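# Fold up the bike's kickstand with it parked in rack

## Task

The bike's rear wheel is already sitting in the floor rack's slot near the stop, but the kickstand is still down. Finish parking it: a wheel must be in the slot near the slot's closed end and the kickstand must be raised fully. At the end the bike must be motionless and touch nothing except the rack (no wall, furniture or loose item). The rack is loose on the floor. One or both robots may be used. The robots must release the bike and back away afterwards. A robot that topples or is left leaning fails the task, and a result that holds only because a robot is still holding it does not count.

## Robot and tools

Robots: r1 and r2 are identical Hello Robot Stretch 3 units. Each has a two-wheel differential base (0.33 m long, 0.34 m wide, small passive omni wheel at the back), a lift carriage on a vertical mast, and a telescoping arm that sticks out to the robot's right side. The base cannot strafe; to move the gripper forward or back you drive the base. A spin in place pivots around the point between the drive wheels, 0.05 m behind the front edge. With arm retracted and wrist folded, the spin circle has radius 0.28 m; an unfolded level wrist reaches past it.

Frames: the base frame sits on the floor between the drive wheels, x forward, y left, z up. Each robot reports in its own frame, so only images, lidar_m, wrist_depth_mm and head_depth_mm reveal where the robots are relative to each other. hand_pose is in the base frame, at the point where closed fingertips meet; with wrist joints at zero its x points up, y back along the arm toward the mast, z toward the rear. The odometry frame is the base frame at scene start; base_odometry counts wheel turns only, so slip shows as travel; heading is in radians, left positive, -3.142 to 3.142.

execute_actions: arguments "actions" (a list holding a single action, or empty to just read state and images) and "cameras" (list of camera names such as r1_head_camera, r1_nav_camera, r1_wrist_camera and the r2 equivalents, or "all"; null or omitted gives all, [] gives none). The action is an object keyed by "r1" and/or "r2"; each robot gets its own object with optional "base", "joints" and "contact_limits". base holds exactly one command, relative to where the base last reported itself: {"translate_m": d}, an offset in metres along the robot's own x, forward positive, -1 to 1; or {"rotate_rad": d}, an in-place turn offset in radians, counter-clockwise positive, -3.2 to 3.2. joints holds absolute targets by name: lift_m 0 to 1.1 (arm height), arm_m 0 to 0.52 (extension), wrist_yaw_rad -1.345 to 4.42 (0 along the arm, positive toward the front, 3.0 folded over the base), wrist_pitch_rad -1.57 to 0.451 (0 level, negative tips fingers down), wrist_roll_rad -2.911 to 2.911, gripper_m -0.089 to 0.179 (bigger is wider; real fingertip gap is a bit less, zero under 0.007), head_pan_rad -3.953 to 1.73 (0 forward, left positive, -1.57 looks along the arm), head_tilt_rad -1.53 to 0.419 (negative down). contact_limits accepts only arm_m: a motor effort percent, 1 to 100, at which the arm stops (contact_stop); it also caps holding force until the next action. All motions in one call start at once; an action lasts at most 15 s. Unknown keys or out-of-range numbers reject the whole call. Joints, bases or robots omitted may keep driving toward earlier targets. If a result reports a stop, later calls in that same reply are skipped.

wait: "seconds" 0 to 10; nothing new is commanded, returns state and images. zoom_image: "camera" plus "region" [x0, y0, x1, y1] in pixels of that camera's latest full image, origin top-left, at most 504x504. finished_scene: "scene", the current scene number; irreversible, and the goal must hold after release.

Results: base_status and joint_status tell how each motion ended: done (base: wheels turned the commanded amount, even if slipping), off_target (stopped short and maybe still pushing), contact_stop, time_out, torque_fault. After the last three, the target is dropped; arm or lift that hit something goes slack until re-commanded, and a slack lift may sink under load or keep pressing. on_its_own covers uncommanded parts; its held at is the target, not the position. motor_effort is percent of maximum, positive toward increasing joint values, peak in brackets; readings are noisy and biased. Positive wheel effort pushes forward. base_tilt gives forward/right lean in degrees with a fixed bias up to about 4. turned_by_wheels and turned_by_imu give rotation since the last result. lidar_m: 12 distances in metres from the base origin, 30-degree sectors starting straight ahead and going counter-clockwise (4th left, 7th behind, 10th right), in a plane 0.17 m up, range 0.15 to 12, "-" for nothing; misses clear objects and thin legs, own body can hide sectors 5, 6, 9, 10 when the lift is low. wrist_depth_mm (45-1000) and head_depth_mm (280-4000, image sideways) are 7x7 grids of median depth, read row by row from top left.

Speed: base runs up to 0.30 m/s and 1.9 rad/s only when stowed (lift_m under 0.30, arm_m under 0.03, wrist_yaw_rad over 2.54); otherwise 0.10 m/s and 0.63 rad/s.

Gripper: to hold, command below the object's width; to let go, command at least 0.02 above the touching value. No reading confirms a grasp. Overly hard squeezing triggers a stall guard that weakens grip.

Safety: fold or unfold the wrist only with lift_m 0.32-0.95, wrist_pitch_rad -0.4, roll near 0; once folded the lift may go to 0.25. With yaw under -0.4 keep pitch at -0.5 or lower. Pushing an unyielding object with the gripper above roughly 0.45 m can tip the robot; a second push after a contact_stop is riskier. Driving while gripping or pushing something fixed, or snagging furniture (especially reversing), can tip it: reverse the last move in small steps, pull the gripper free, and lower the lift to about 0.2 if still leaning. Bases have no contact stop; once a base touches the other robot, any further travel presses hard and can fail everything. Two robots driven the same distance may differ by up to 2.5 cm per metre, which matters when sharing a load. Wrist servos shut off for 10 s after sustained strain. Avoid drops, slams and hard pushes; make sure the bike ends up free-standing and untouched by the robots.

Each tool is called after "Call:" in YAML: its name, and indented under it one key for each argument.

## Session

Call:
execute_actions:
  actions: []
  cameras: ["r1_nav_camera","r2_nav_camera"]

Scene clock: 0.00 s.
r1.base_odometry: x=+0.000 y=+0.000 heading=+0.000 (m, m, rad; r1's odometry frame)
r1.turned_by_wheels: +0.000 (rad since the last result)
r1.turned_by_imu: +0.000 (rad since the last result)
r1.base_tilt: forward=-1.7 right=+2.3 (deg)
r1.lidar_m: 1.42 2.05 2.21 3.35 3.88 4.19 2.62 2.36 1.11 0.89 0.87 0.95
r1.head_depth_mm: 1258 1247 1238 1230 1225 1218 1214 / 1486 1472 1458 1451 1447 1433 1423 / 1763 1791 1775 1764 1742 1740 1710 / 1954 2144 2144 2156 2168 2204 2026 / 1976 2057 2084 2102 2106 2143 2089 / 1941 1979 1988 2006 2039 2045 2014 / 1875 1908 1918 1920 1935 1957 1952
r1.base_status: not commanded
r1.joint_positions: lift_m=+0.536 arm_m=-0.001 wrist_yaw_rad=+3.035 wrist_pitch_rad=-0.570 wrist_roll_rad=+0.018 gripper_m=+0.037 head_pan_rad=+0.007 head_tilt_rad=+0.016
r1.joint_status: not commanded
r1.motor_effort: left_wheel=-1 right_wheel=+0 lift_m=+22 arm_m=+0 wrist_yaw_rad=+0 wrist_pitch_rad=+6 wrist_roll_rad=-1 gripper_m=-1 head_pan_rad=+0 head_tilt_rad=+2 (%)
r1.hand_pose: x=+0.0004 y=+0.0578 z=+0.5164 quat_wxyz=(+0.237, +0.694, +0.160, +0.661) (m; r1's base frame)
r1.wrist_depth_mm: - - - - - - - / - - - - - - - / - - - - - - - / - 950 932 933 943 931 924 / 814 812 - 803 812 786 796 / 725 727 - 701 713 692 689 / 637 636 - 647 618 614 611
r2.base_odometry: x=+0.000 y=+0.000 heading=+0.000 (m, m, rad; r2's odometry frame)
r2.turned_by_wheels: +0.000 (rad since the last result)
r2.turned_by_imu: +0.000 (rad since the last result)
r2.base_tilt: forward=+3.2 right=-0.5 (deg)
r2.lidar_m: 1.21 1.50 2.99 3.91 2.60 2.93 1.57 1.01 0.92 0.93 1.15 1.21
r2.head_depth_mm: 1072 1080 1089 1099 1108 1116 1128 / 1116 1126 1135 1141 1156 1159 1173 / 1156 1168 1179 1188 1201 1208 1219 / 1211 1215 1225 1236 1252 1259 1273 / 1263 1269 1281 1292 1311 1319 1333 / 1316 1329 1342 1354 1371 1391 1400 / 1376 1392 1405 1420 1436 1451 1467
r2.base_status: not commanded
r2.joint_positions: lift_m=+0.408 arm_m=+0.001 wrist_yaw_rad=+3.036 wrist_pitch_rad=-0.458 wrist_roll_rad=+0.010 gripper_m=+0.037 head_pan_rad=-0.015 head_tilt_rad=+0.004
r2.joint_status: not commanded
r2.motor_effort: left_wheel=+1 right_wheel=-1 lift_m=+23 arm_m=-1 wrist_yaw_rad=+0 wrist_pitch_rad=+5 wrist_roll_rad=+0 gripper_m=+0 head_pan_rad=+0 head_tilt_rad=+3 (%)
r2.hand_pose: x=+0.0019 y=+0.0717 z=+0.4121 quat_wxyz=(+0.198, +0.699, +0.123, +0.676) (m; r2's base frame)
r2.wrist_depth_mm: - - - - - - - / - - - - - - - / - - - - - - - / 828 817 846 870 883 896 909 / 685 697 - 725 757 733 770 / 598 610 - 621 645 639 651 / 529 543 - 561 542 560 565
pictures: r1_nav_camera (sideways: a quarter turn counterclockwise sets it upright), r2_nav_camera (sideways: a quarter turn counterclockwise sets it upright)
camera_calibration (this result's frames):
r1_nav_camera: T_world_to_cam=[[0.020356, -0.0137517, 0.999698, -1.25819], [0.0107363, -0.999845, -0.0139723, 0.0676584], [0.999735, 0.0110174, -0.0202052, -0.0284184], [0, 0, 0, 1]] pos_world=[0.0532963, 0.0506587, 1.25818]
r2_nav_camera: T_world_to_cam=[[-0.020855, 0.0521041, 0.998424, -1.26091], [0.00738028, -0.998606, 0.0522677, -0.0128728], [0.999755, 0.00845869, 0.0204414, -0.0813893], [0, 0, 0, 1]] pos_world=[0.0551682, 0.0535319, 1.26125]
Images, in order (width x height): r1_nav_camera 672x504, r2_nav_camera 672x504.

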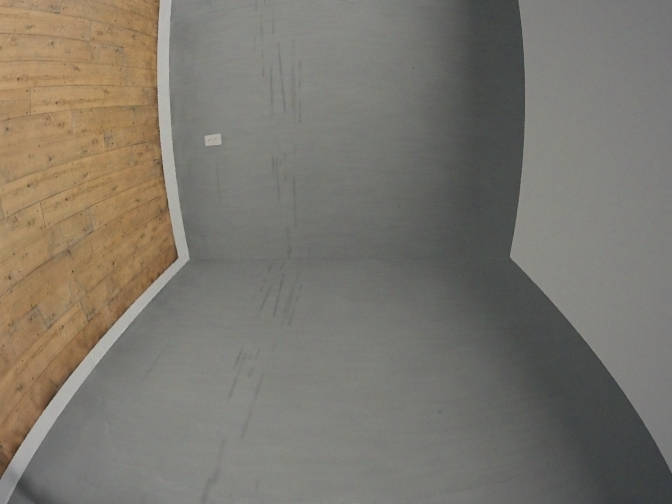

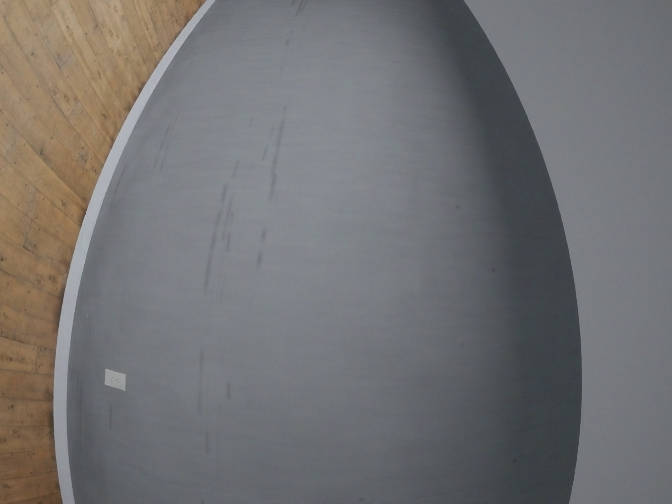

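Call:
execute_actions:
  actions:
    - {"r1":{"base":{"rotate_rad":2.6},"joints":{"head_tilt_rad":-0.5,"lift_m":0.25}},"r2":{"base":{"rotate_rad":2.0},"joints":{"head_tilt_rad":-0.5,"lift_m":0.25}}}
  cameras: ["r1_nav_camera","r2_nav_camera","r1_head_camera","r2_head_camera"]

Scene clock: 4.37 s.
r1.base_odometry: x=+0.000 y=+0.000 heading=+2.600 (m, m, rad; r1's odometry frame)
r1.turned_by_wheels: +2.600 (rad since the last result)
r1.turned_by_imu: +2.615 (rad since the last result)
r1.base_tilt: forward=-1.6 right=+2.2 (deg)
r1.lidar_m: 4.19 2.64 2.39 1.12 0.89 0.87 0.94 1.41 2.05 2.21 3.32 3.86
r1.head_depth_mm: 3474 3676 3792 2612 1942 1535 1275 / 3664 3977 3919 2566 1912 1532 1274 / 3970 - 3908 2575 1922 1529 1268 / - - 3862 2550 1904 1513 1265 / - - 3885 2536 1899 1511 1263 / - - 3819 2535 1902 1506 1258 / - - 3156 2512 1890 1503 1257
r1.base_status: done
r1.joint_positions: lift_m=+0.250 arm_m=-0.001 wrist_yaw_rad=+3.035 wrist_pitch_rad=-0.571 wrist_roll_rad=+0.018 gripper_m=+0.037 head_pan_rad=+0.007 head_tilt_rad=-0.494
r1.joint_status: all done
r1.motor_effort: left_wheel=-2(5) right_wheel=+0(8) lift_m=+15(19) arm_m=+0(0) wrist_yaw_rad=+0(0) wrist_pitch_rad=+7(7) wrist_roll_rad=+0(0) gripper_m=+0(0) head_pan_rad=+0(0) head_tilt_rad=-1(25) (%)
r1.hand_pose: x=+0.0004 y=+0.0577 z=+0.2304 quat_wxyz=(+0.237, +0.694, +0.161, +0.661) (m; r1's base frame)
r1.wrist_depth_mm: 700 - - - - - - / 721 797 837 825 820 798 795 / 680 673 654 649 640 634 634 / 547 547 545 535 536 526 517 / 486 - - - 461 449 445 / - - - - 405 393 389 / - - - - 344 349 348
r2.base_odometry: x=+0.000 y=+0.000 heading=+2.000 (m, m, rad; r2's odometry frame)
r2.turned_by_wheels: +2.000 (rad since the last result)
r2.turned_by_imu: +1.981 (rad since the last result)
r2.base_tilt: forward=+3.0 right=-0.5 (deg)
r2.lidar_m: 4.52 2.61 1.81 1.06 0.92 0.92 1.07 1.20 1.21 1.41 2.48 3.88
r2.head_depth_mm: 3648 - 3526 2463 1871 1521 1277 / - - 3532 2459 1889 1521 1281 / - - 3547 2448 1883 1525 1283 / - - 3541 2458 1890 1523 1283 / - - 3548 2452 1887 1527 1281 / - - 3532 2459 1883 1531 1287 / - - 3000 2469 1887 1523 1284
r2.base_status: done
r2.joint_positions: lift_m=+0.251 arm_m=+0.001 wrist_yaw_rad=+3.036 wrist_pitch_rad=-0.458 wrist_roll_rad=+0.010 gripper_m=+0.037 head_pan_rad=-0.015 head_tilt_rad=-0.494
r2.joint_status: all done
r2.motor_effort: left_wheel=-1(7) right_wheel=+2(10) lift_m=+10(20) arm_m=-1(1) wrist_yaw_rad=+0(0) wrist_pitch_rad=+5(5) wrist_roll_rad=+0(0) gripper_m=+0(0) head_pan_rad=+0(1) head_tilt_rad=-3(42) (%)
r2.hand_pose: x=+0.0019 y=+0.0716 z=+0.2545 quat_wxyz=(+0.198, +0.699, +0.123, +0.676) (m; r2's base frame)
r2.wrist_depth_mm: 725 786 - - - - - / 756 834 986 - - - - / 711 720 744 757 767 802 811 / 578 584 602 617 624 634 645 / 490 512 - 528 532 528 530 / - - - - 461 454 459 / - - - - 379 396 398
pictures: r1_head_camera (sideways: a quarter turn clockwise sets it upright), r1_nav_camera (sideways: a quarter turn counterclockwise sets it upright), r2_head_camera (sideways: a quarter turn clockwise sets it upright), r2_nav_camera (sideways: a quarter turn counterclockwise sets it upright)
camera_calibration (this result's frames):
r1_head_camera: T_world_to_cam=[[-0.493128, -0.0256193, -0.869579, 1.15071], [-0.0162132, 0.999663, -0.0202575, 0.027639], [0.869805, 0.00410907, -0.493378, 0.599461], [0, 0, 0, 1]] pos_world=[0.0464838, -0.000612423, 1.29696]
r1_nav_camera: T_world_to_cam=[[0.505581, -0.010456, 0.862716, -1.08219], [0.00342371, -0.999894, -0.014125, 0.0678922], [0.862773, 0.010095, -0.505491, 0.604028], [0, 0, 0, 1]] pos_world=[0.0257616, 0.0504721, 1.23991]
r2_head_camera: T_world_to_cam=[[-0.517349, -0.00231053, -0.855772, 1.13612], [0.00889368, 0.999928, -0.00807634, 0.00997077], [0.855728, -0.0117892, -0.517291, 0.625125], [0, 0, 0, 1]] pos_world=[0.0527463, 0.0000247482, 1.29571]
r2_nav_camera: T_world_to_cam=[[0.45852, 0.0450165, 0.887543, -1.11885], [0.0296569, -0.998935, 0.0353451, 0.0090516], [0.888189, 0.0101153, -0.459366, 0.543803], [0, 0, 0, 1]] pos_world=[0.0297474, 0.053908, 1.24251]
Images, in order (width x height): r1_head_camera 896x504, r1_nav_camera 672x504, r2_head_camera 896x504, r2_nav_camera 672x504.

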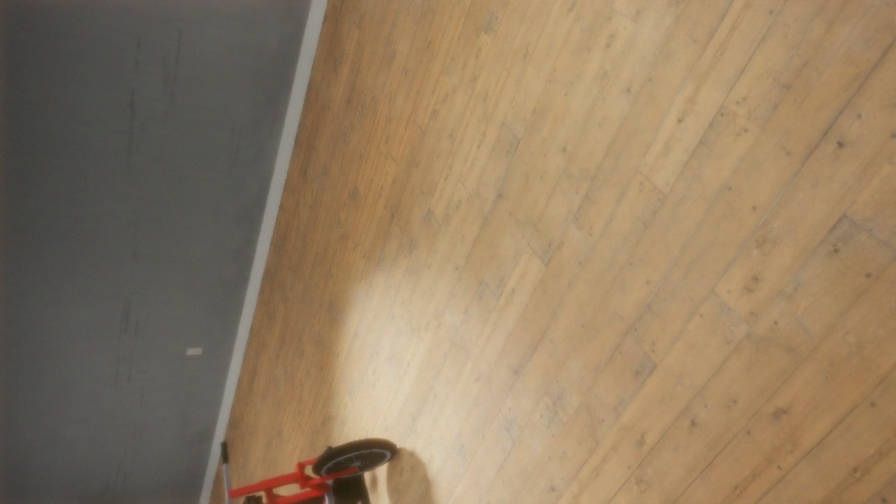

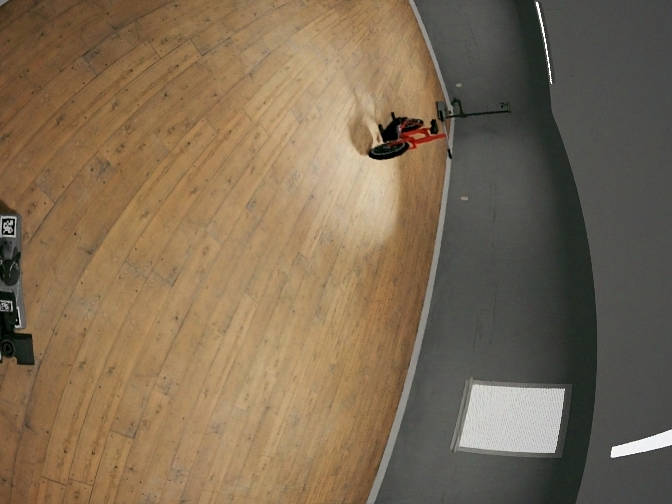

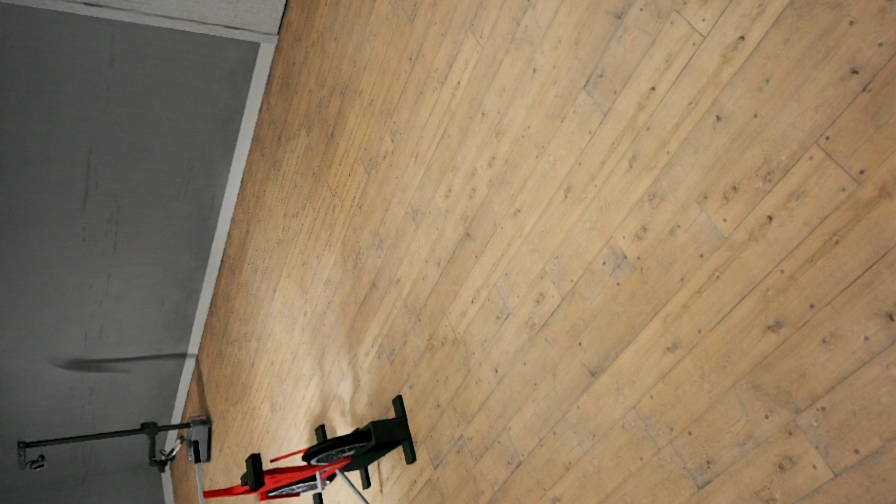

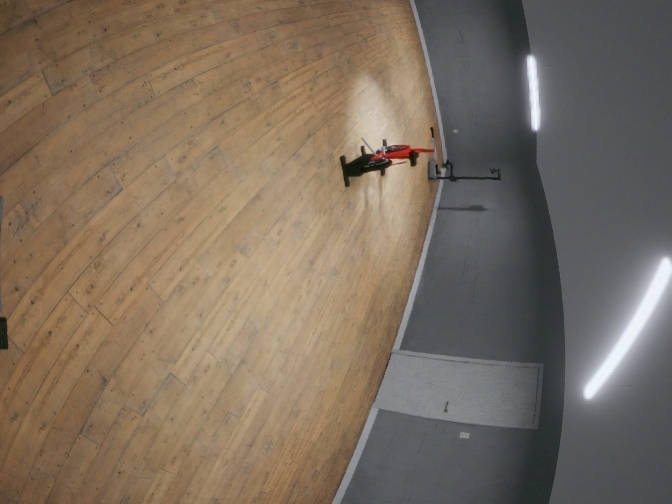

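Call:
execute_actions:
  actions:
    - {"r2":{"base":{"rotate_rad":0.55},"joints":{"head_pan_rad":-1.3,"head_tilt_rad":-1.0,"gripper_m":0,"wrist_pitch_rad":-0.4}}}
  cameras: []

Call:
execute_actions:
  actions:
    - {"r2":{"base":{"translate_m":1}}}
  cameras: []

Call:
execute_actions:
  actions:
    - {"r2":{"base":{"translate_m":1}}}
  cameras: []

Call:
execute_actions:
  actions:
    - {"r2":{"base":{"translate_m":0.98}}}
  cameras: []

Call:
execute_actions:
  actions:
    - {"r2":{"base":{"rotate_rad":-0.1},"joints":{"lift_m":0.34}}}
  cameras: ["r2_head_camera"]

Scene clock: 6.17 s.
r1.base_odometry: x=+0.000 y=+0.000 heading=+2.600 (m, m, rad; r1's odometry frame)
r1.turned_by_wheels: +0.000 (rad since the last result)
r1.turned_by_imu: +0.000 (rad since the last result)
r1.base_tilt: forward=-1.6 right=+2.2 (deg)
r1.lidar_m: 4.18 2.63 2.38 1.12 0.89 0.87 0.94 1.41 2.05 2.21 3.29 3.85
r1.head_depth_mm: 3481 3731 3829 2598 1936 1534 1277 / 3742 3990 3901 2586 1926 1533 1269 / 3964 - 3917 2559 1909 1525 1268 / - - 3858 2552 1918 1526 1267 / - - 3844 2552 1891 1520 1259 / - - 3771 2520 1889 1512 1261 / - - 3152 2519 1892 1508 1256
r1.base_status: not commanded
r1.joint_positions: lift_m=+0.250 arm_m=-0.001 wrist_yaw_rad=+3.035 wrist_pitch_rad=-0.571 wrist_roll_rad=+0.018 gripper_m=+0.037 head_pan_rad=+0.007 head_tilt_rad=-0.494
r1.joint_status: not commanded
r1.motor_effort: left_wheel=-2(2) right_wheel=+2(2) lift_m=+15(14) arm_m=+0(0) wrist_yaw_rad=+1(0) wrist_pitch_rad=+7(7) wrist_roll_rad=+0(0) gripper_m=+0(0) head_pan_rad=+0(0) head_tilt_rad=-2(2) (%)
r1.hand_pose: x=+0.0004 y=+0.0577 z=+0.2304 quat_wxyz=(+0.237, +0.694, +0.161, +0.661) (m; r1's base frame)
r1.wrist_depth_mm: 707 - - - - - - / 725 813 834 827 810 794 788 / 667 665 652 648 639 632 626 / 550 546 538 533 533 521 518 / 478 - - - 460 452 445 / - - - - 411 394 389 / - - - - 345 348 349
r2.base_odometry: x=+0.000 y=+0.000 heading=+2.550 (m, m, rad; r2's odometry frame)
r2.turned_by_wheels: +0.550 (rad since the last result)
r2.turned_by_imu: +0.544 (rad since the last result)
r2.base_tilt: forward=+3.1 right=-0.6 (deg)
r2.lidar_m: 2.60 1.73 1.05 0.92 0.92 1.09 1.20 1.21 1.43 2.60 3.88 4.59
r2.head_depth_mm: 2180 1874 1639 1461 1320 1199 1100 / 2170 1865 1641 1467 1325 1214 - / 2179 1865 1640 1462 1322 1217 - / 2176 1873 1647 1470 1317 1219 1118 / 2195 1884 1644 1473 1328 1204 1107 / 2199 1890 1649 1478 1325 1206 1105 / 2197 1896 1652 1469 1332 1209 1106
r2.base_status: done
r2.joint_positions: lift_m=+0.251 arm_m=+0.001 wrist_yaw_rad=+3.036 wrist_pitch_rad=-0.420 wrist_roll_rad=+0.010 gripper_m=+0.000 head_pan_rad=-1.293 head_tilt_rad=-0.988
r2.joint_status: all done
r2.motor_effort: left_wheel=-1(8) right_wheel=+2(7) lift_m=+9(10) arm_m=-1(1) wrist_yaw_rad=+0(0) wrist_pitch_rad=+8(7) wrist_roll_rad=+0(0) gripper_m=-2(82) head_pan_rad=-3(41) head_tilt_rad=-8(46) (%)
r2.hand_pose: x=+0.0024 y=+0.0766 z=+0.2630 quat_wxyz=(+0.185, +0.702, +0.110, +0.680) (m; r2's base frame)
r2.wrist_depth_mm: 746 773 864 922 - - - / 799 850 934 965 - - - / 764 775 791 824 852 865 877 / 607 623 638 639 663 675 697 / 513 520 - 568 553 559 570 / 462 - - - 470 477 478 / - - - - 403 407 411
pictures: none
No camera images: the call's "cameras" was empty. Leave "cameras" out to get every camera's image.

Scene clock: 11.10 s.
r1.base_odometry: x=+0.000 y=+0.000 heading=+2.600 (m, m, rad; r1's odometry frame)
r1.turned_by_wheels: +0.000 (rad since the last result)
r1.turned_by_imu: -0.001 (rad since the last result)
r1.base_tilt: forward=-1.6 right=+2.3 (deg)
r1.lidar_m: 4.18 2.63 2.39 1.12 0.89 0.87 0.94 1.41 2.05 2.21 3.33 3.86
r1.head_depth_mm: 3463 3737 3867 2602 1936 1540 1280 / 3673 3956 3942 2595 1929 1520 1275 / 3933 - 3909 2586 1911 1527 1269 / - - 3923 2550 1894 1517 1262 / - - 3868 2549 1889 1522 1260 / - - 3844 2554 1892 1513 1253 / - - 3147 2498 1884 1511 1257
r1.base_status: not commanded
r1.joint_positions: lift_m=+0.250 arm_m=-0.001 wrist_yaw_rad=+3.035 wrist_pitch_rad=-0.571 wrist_roll_rad=+0.018 gripper_m=+0.037 head_pan_rad=+0.007 head_tilt_rad=-0.494
r1.joint_status: not commanded
r1.motor_effort: left_wheel=-2(2) right_wheel=+2(2) lift_m=+15(15) arm_m=+0(0) wrist_yaw_rad=-1(1) wrist_pitch_rad=+7(7) wrist_roll_rad=+0(0) gripper_m=-1(0) head_pan_rad=+0(0) head_tilt_rad=-2(2) (%)
r1.hand_pose: x=+0.0004 y=+0.0577 z=+0.2304 quat_wxyz=(+0.237, +0.694, +0.161, +0.661) (m; r1's base frame)
r1.wrist_depth_mm: 692 - - - - - - / 731 799 844 829 815 802 785 / 674 667 666 651 640 637 633 / 553 547 540 541 533 523 519 / 483 - - - 459 450 450 / - - - - 404 392 390 / - - - - 343 347 347
r2.base_odometry: x=-0.830 y=+0.558 heading=+2.550 (m, m, rad; r2's odometry frame)
r2.turned_by_wheels: +0.000 (rad since the last result)
r2.turned_by_imu: +0.003 (rad since the last result)
r2.base_tilt: forward=+3.0 right=-0.6 (deg)
r2.lidar_m: 2.62 2.13 1.29 1.14 1.14 1.36 2.19 2.19 2.60 3.65 3.64 1.65
r2.head_depth_mm: 2182 1861 1639 1465 1319 1201 1100 / 2177 1877 1637 1466 1319 1208 - / 2167 1878 1641 1464 1319 1219 - / 2179 1885 1652 1470 1320 1219 1116 / 2188 1883 1644 1466 1326 1206 1105 / 2190 1879 1648 1477 1324 1208 1105 / 2181 1882 1653 1473 1328 1206 1107
r2.base_status: done
r2.joint_positions: lift_m=+0.251 arm_m=+0.001 wrist_yaw_rad=+3.036 wrist_pitch_rad=-0.419 wrist_roll_rad=+0.010 gripper_m=+0.000 head_pan_rad=-1.293 head_tilt_rad=-0.988
r2.joint_status: not commanded
r2.motor_effort: left_wheel=-1(6) right_wheel=+2(9) lift_m=+10(10) arm_m=-1(1) wrist_yaw_rad=+0(1) wrist_pitch_rad=+7(8) wrist_roll_rad=+0(0) gripper_m=-3(3) head_pan_rad=-3(2) head_tilt_rad=-8(8) (%)
r2.hand_pose: x=+0.0024 y=+0.0767 z=+0.2632 quat_wxyz=(+0.184, +0.702, +0.110, +0.680) (m; r2's base frame)
r2.wrist_depth_mm: 909 960 - - - - - / 950 - - - - - - / 772 782 809 830 837 877 890 / 614 621 644 643 671 679 693 / 511 524 - 568 545 552 569 / 457 - - - 467 469 481 / - - - - 408 408 411
pictures: none
No camera images: the call's "cameras" was empty. Leave "cameras" out to get every camera's image.

Scene clock: 16.03 s.
r1.base_odometry: x=+0.000 y=+0.000 heading=+2.600 (m, m, rad; r1's odometry frame)
r1.turned_by_wheels: +0.000 (rad since the last result)
r1.turned_by_imu: -0.001 (rad since the last result)
r1.base_tilt: forward=-1.6 right=+2.2 (deg)
r1.lidar_m: 4.17 2.63 2.38 1.12 0.88 0.87 0.94 1.41 2.05 2.21 3.32 3.86
r1.head_depth_mm: 3454 3693 3801 2584 1933 1539 1277 / 3650 3995 3930 2597 1928 1532 1276 / 3954 - 3904 2590 1920 1525 1273 / - - 3896 2540 1905 1521 1265 / - - 3855 2545 1906 1506 1267 / - - 3837 2520 1889 1511 1254 / - - 3127 2503 1880 1507 1255
r1.base_status: not commanded
r1.joint_positions: lift_m=+0.250 arm_m=-0.001 wrist_yaw_rad=+3.035 wrist_pitch_rad=-0.571 wrist_roll_rad=+0.018 gripper_m=+0.037 head_pan_rad=+0.007 head_tilt_rad=-0.494
r1.joint_status: not commanded
r1.motor_effort: left_wheel=-2(2) right_wheel=+1(1) lift_m=+14(15) arm_m=+0(0) wrist_yaw_rad=+0(0) wrist_pitch_rad=+7(7) wrist_roll_rad=+0(0) gripper_m=+0(0) head_pan_rad=+0(0) head_tilt_rad=-2(2) (%)
r1.hand_pose: x=+0.0004 y=+0.0577 z=+0.2304 quat_wxyz=(+0.237, +0.694, +0.161, +0.661) (m; r1's base frame)
r1.wrist_depth_mm: 704 - - - - - - / 736 799 832 808 814 792 784 / 678 684 661 655 649 630 632 / 553 540 543 539 530 526 518 / 481 - - - 458 447 450 / - - - - 406 393 391 / - - - - 346 352 348
r2.base_odometry: x=-1.660 y=+1.116 heading=+2.550 (m, m, rad; r2's odometry frame)
r2.turned_by_wheels: +0.000 (rad since the last result)
r2.turned_by_imu: +0.003 (rad since the last result)
r2.base_tilt: forward=+3.1 right=-0.6 (deg)
r2.lidar_m: 5.66 2.52 1.53 1.36 1.36 1.61 2.98 3.18 3.78 3.40 0.83 0.91
r2.head_depth_mm: 2178 1877 1636 1464 1320 1201 1100 / 2164 1862 1637 1462 1321 1205 - / 2185 1868 1644 1464 1325 1219 - / 2173 1880 1645 1469 1322 1222 1120 / 2186 1877 1643 1471 1324 1208 1100 / 2198 1879 1657 1405 1331 1207 1108 / 2198 1887 1654 1427 1329 1201 1105
r2.base_status: done
r2.joint_positions: lift_m=+0.251 arm_m=+0.001 wrist_yaw_rad=+3.036 wrist_pitch_rad=-0.419 wrist_roll_rad=+0.010 gripper_m=+0.000 head_pan_rad=-1.294 head_tilt_rad=-0.988
r2.joint_status: not commanded
r2.motor_effort: left_wheel=-1(5) right_wheel=+1(8) lift_m=+9(10) arm_m=-1(1) wrist_yaw_rad=+0(0) wrist_pitch_rad=+7(7) wrist_roll_rad=+0(0) gripper_m=-3(3) head_pan_rad=-3(1) head_tilt_rad=-8(8) (%)
r2.hand_pose: x=+0.0024 y=+0.0767 z=+0.2632 quat_wxyz=(+0.184, +0.702, +0.110, +0.680) (m; r2's base frame)
r2.wrist_depth_mm: - - - - - - - / - - - - - - - / 766 775 809 821 848 871 901 / 622 629 635 647 666 679 690 / 512 520 - 570 552 558 567 / 457 - - - 467 475 476 / - - - - 403 407 415
pictures: none
No camera images: the call's "cameras" was empty. Leave "cameras" out to get every camera's image.

Scene clock: 20.90 s.
r1.base_odometry: x=+0.000 y=+0.000 heading=+2.600 (m, m, rad; r1's odometry frame)
r1.turned_by_wheels: +0.000 (rad since the last result)
r1.turned_by_imu: -0.001 (rad since the last result)
r1.base_tilt: forward=-1.6 right=+2.2 (deg)
r1.lidar_m: 3.45 2.64 2.38 1.12 0.89 0.87 0.94 1.41 2.05 2.21 3.31 3.85
r1.head_depth_mm: 3477 3713 3811 2590 1935 1541 1280 / 3712 3978 3974 2610 1924 1531 1279 / 3951 - 3952 2576 1915 1525 1271 / - - 3924 2559 1908 1521 1267 / - - 3604 2547 1885 1520 1264 / - - 3582 2548 1883 1506 1254 / - - 3131 2507 1885 1504 1254
r1.base_status: not commanded
r1.joint_positions: lift_m=+0.250 arm_m=-0.001 wrist_yaw_rad=+3.035 wrist_pitch_rad=-0.571 wrist_roll_rad=+0.018 gripper_m=+0.037 head_pan_rad=+0.007 head_tilt_rad=-0.494
r1.joint_status: not commanded
r1.motor_effort: left_wheel=-2(1) right_wheel=+1(2) lift_m=+14(15) arm_m=-1(0) wrist_yaw_rad=+0(0) wrist_pitch_rad=+7(7) wrist_roll_rad=+0(0) gripper_m=+0(0) head_pan_rad=+0(0) head_tilt_rad=-2(2) (%)
r1.hand_pose: x=+0.0004 y=+0.0577 z=+0.2304 quat_wxyz=(+0.237, +0.694, +0.161, +0.661) (m; r1's base frame)
r1.wrist_depth_mm: 697 - - - - - - / 719 806 836 830 803 796 789 / 671 660 658 650 634 632 629 / 561 548 549 536 535 526 523 / 479 - - - 462 450 446 / - - - - 405 392 391 / - - - - 346 351 346
r2.base_odometry: x=-2.473 y=+1.663 heading=+2.549 (m, m, rad; r2's odometry frame)
r2.turned_by_wheels: +0.000 (rad since the last result)
r2.turned_by_imu: +0.003 (rad since the last result)
r2.base_tilt: forward=+3.1 right=-0.4 (deg)
r2.lidar_m: 4.67 2.88 1.77 1.56 1.57 1.86 3.49 4.15 0.67 0.59 0.72 3.48
r2.head_depth_mm: 2173 1877 1635 1142 1287 1203 1101 / 2178 1872 1646 1258 1301 1211 - / 2179 1845 1608 1255 1319 1221 - / 2186 1868 1085 1403 1323 1222 1119 / 2179 1878 1652 1404 1319 1206 1106 / 2192 1868 1653 1424 1325 1207 1106 / 2192 1895 1645 1472 1326 1206 1105
r2.base_status: done
r2.joint_positions: lift_m=+0.251 arm_m=+0.001 wrist_yaw_rad=+3.036 wrist_pitch_rad=-0.419 wrist_roll_rad=+0.010 gripper_m=+0.000 head_pan_rad=-1.294 head_tilt_rad=-0.988
r2.joint_status: not commanded
r2.motor_effort: left_wheel=-1(6) right_wheel=+2(8) lift_m=+10(10) arm_m=-1(1) wrist_yaw_rad=+0(1) wrist_pitch_rad=+7(7) wrist_roll_rad=+0(0) gripper_m=-3(3) head_pan_rad=-2(3) head_tilt_rad=-8(8) (%)
r2.hand_pose: x=+0.0024 y=+0.0767 z=+0.2632 quat_wxyz=(+0.184, +0.702, +0.110, +0.680) (m; r2's base frame)
r2.wrist_depth_mm: - - - - - - - / - - - - - - - / 767 771 815 829 852 886 883 / 614 621 639 651 662 684 695 / 512 519 - 579 550 551 567 / 455 - - - 465 471 479 / - - - - 406 409 417
pictures: none
No camera images: the call's "cameras" was empty. Leave "cameras" out to get every camera's image.

Scene clock: 22.57 s.
r1.base_odometry: x=+0.000 y=+0.000 heading=+2.600 (m, m, rad; r1's odometry frame)
r1.turned_by_wheels: +0.000 (rad since the last result)
r1.turned_by_imu: +0.000 (rad since the last result)
r1.base_tilt: forward=-1.6 right=+2.2 (deg)
r1.lidar_m: 3.43 2.63 2.38 1.12 0.88 0.87 0.94 1.41 2.05 2.21 3.30 3.87
r1.head_depth_mm: 3480 3702 3838 2602 1925 1532 1279 / 3701 3987 3933 2588 1927 1528 1271 / 3957 - 3926 2561 1912 1524 1266 / - - 3840 2569 1914 1512 1264 / - - 3569 2546 1904 1511 1264 / - - 3566 2523 1902 1510 1256 / - - 3127 2510 1870 1506 1252
r1.base_status: not commanded
r1.joint_positions: lift_m=+0.250 arm_m=-0.001 wrist_yaw_rad=+3.035 wrist_pitch_rad=-0.571 wrist_roll_rad=+0.018 gripper_m=+0.037 head_pan_rad=+0.007 head_tilt_rad=-0.494
r1.joint_status: not commanded
r1.motor_effort: left_wheel=-3(3) right_wheel=+2(2) lift_m=+15(15) arm_m=+0(0) wrist_yaw_rad=+0(1) wrist_pitch_rad=+7(7) wrist_roll_rad=+0(0) gripper_m=+0(0) head_pan_rad=-1(0) head_tilt_rad=-2(2) (%)
r1.hand_pose: x=+0.0004 y=+0.0577 z=+0.2304 quat_wxyz=(+0.237, +0.694, +0.161, +0.661) (m; r1's base frame)
r1.wrist_depth_mm: 704 - - - - - - / 731 801 817 820 806 805 776 / 668 677 663 664 643 630 618 / 552 548 543 543 533 527 530 / 481 - - - 461 452 443 / - - - - 407 394 391 / - - - - 345 349 347
r2.base_odometry: x=-2.473 y=+1.663 heading=+2.450 (m, m, rad; r2's odometry frame)
r2.turned_by_wheels: -0.100 (rad since the last result)
r2.turned_by_imu: -0.100 (rad since the last result)
r2.base_tilt: forward=+3.1 right=-0.6 (deg)
r2.lidar_m: 4.71 3.46 1.86 1.57 1.56 1.76 2.91 4.14 0.70 0.59 0.72 0.89
r2.head_depth_mm: 2177 1871 1554 1133 1295 1197 1100 / 2181 1872 999 1240 1303 1217 - / 2187 1872 1643 1259 1322 1228 - / 2186 1834 1588 1422 1324 1221 1116 / 2186 1868 1105 1359 1327 1204 1104 / 2204 1868 1649 1405 1326 1206 1106 / 2185 1882 1649 1447 1325 1208 1109
r2.base_status: done
r2.joint_positions: lift_m=+0.339 arm_m=+0.001 wrist_yaw_rad=+3.036 wrist_pitch_rad=-0.418 wrist_roll_rad=+0.010 gripper_m=+0.000 head_pan_rad=-1.294 head_tilt_rad=-0.988
r2.joint_status: all done
r2.motor_effort: left_wheel=+2(8) right_wheel=-3(6) lift_m=+34(36) arm_m=-1(1) wrist_yaw_rad=+0(0) wrist_pitch_rad=+7(7) wrist_roll_rad=+0(0) gripper_m=-3(2) head_pan_rad=-4(3) head_tilt_rad=-8(8) (%)
r2.hand_pose: x=+0.0024 y=+0.0767 z=+0.3518 quat_wxyz=(+0.184, +0.702, +0.109, +0.680) (m; r2's base frame)
r2.wrist_depth_mm: - - - - - - - / - - - - - - - / 938 959 - - - - - / 749 762 789 791 818 832 859 / 630 637 - 698 683 679 704 / 538 549 - - 571 583 583 / 475 - - - 492 505 510
pictures: r2_head_camera (sideways: a quarter turn clockwise sets it upright)
camera_calibration (this result's frames):
r2_head_camera: T_world_to_cam=[[-0.245224, 0.825456, -0.508417, 0.6818], [0.959308, 0.282327, -0.00432063, -0.000720357], [0.139973, -0.488788, -0.8611, 1.07664], [0, 0, 0, 1]] pos_world=[0.0171835, -0.0363428, 1.27373]
Images, in order (width x height): r2_head_camera 896x504.

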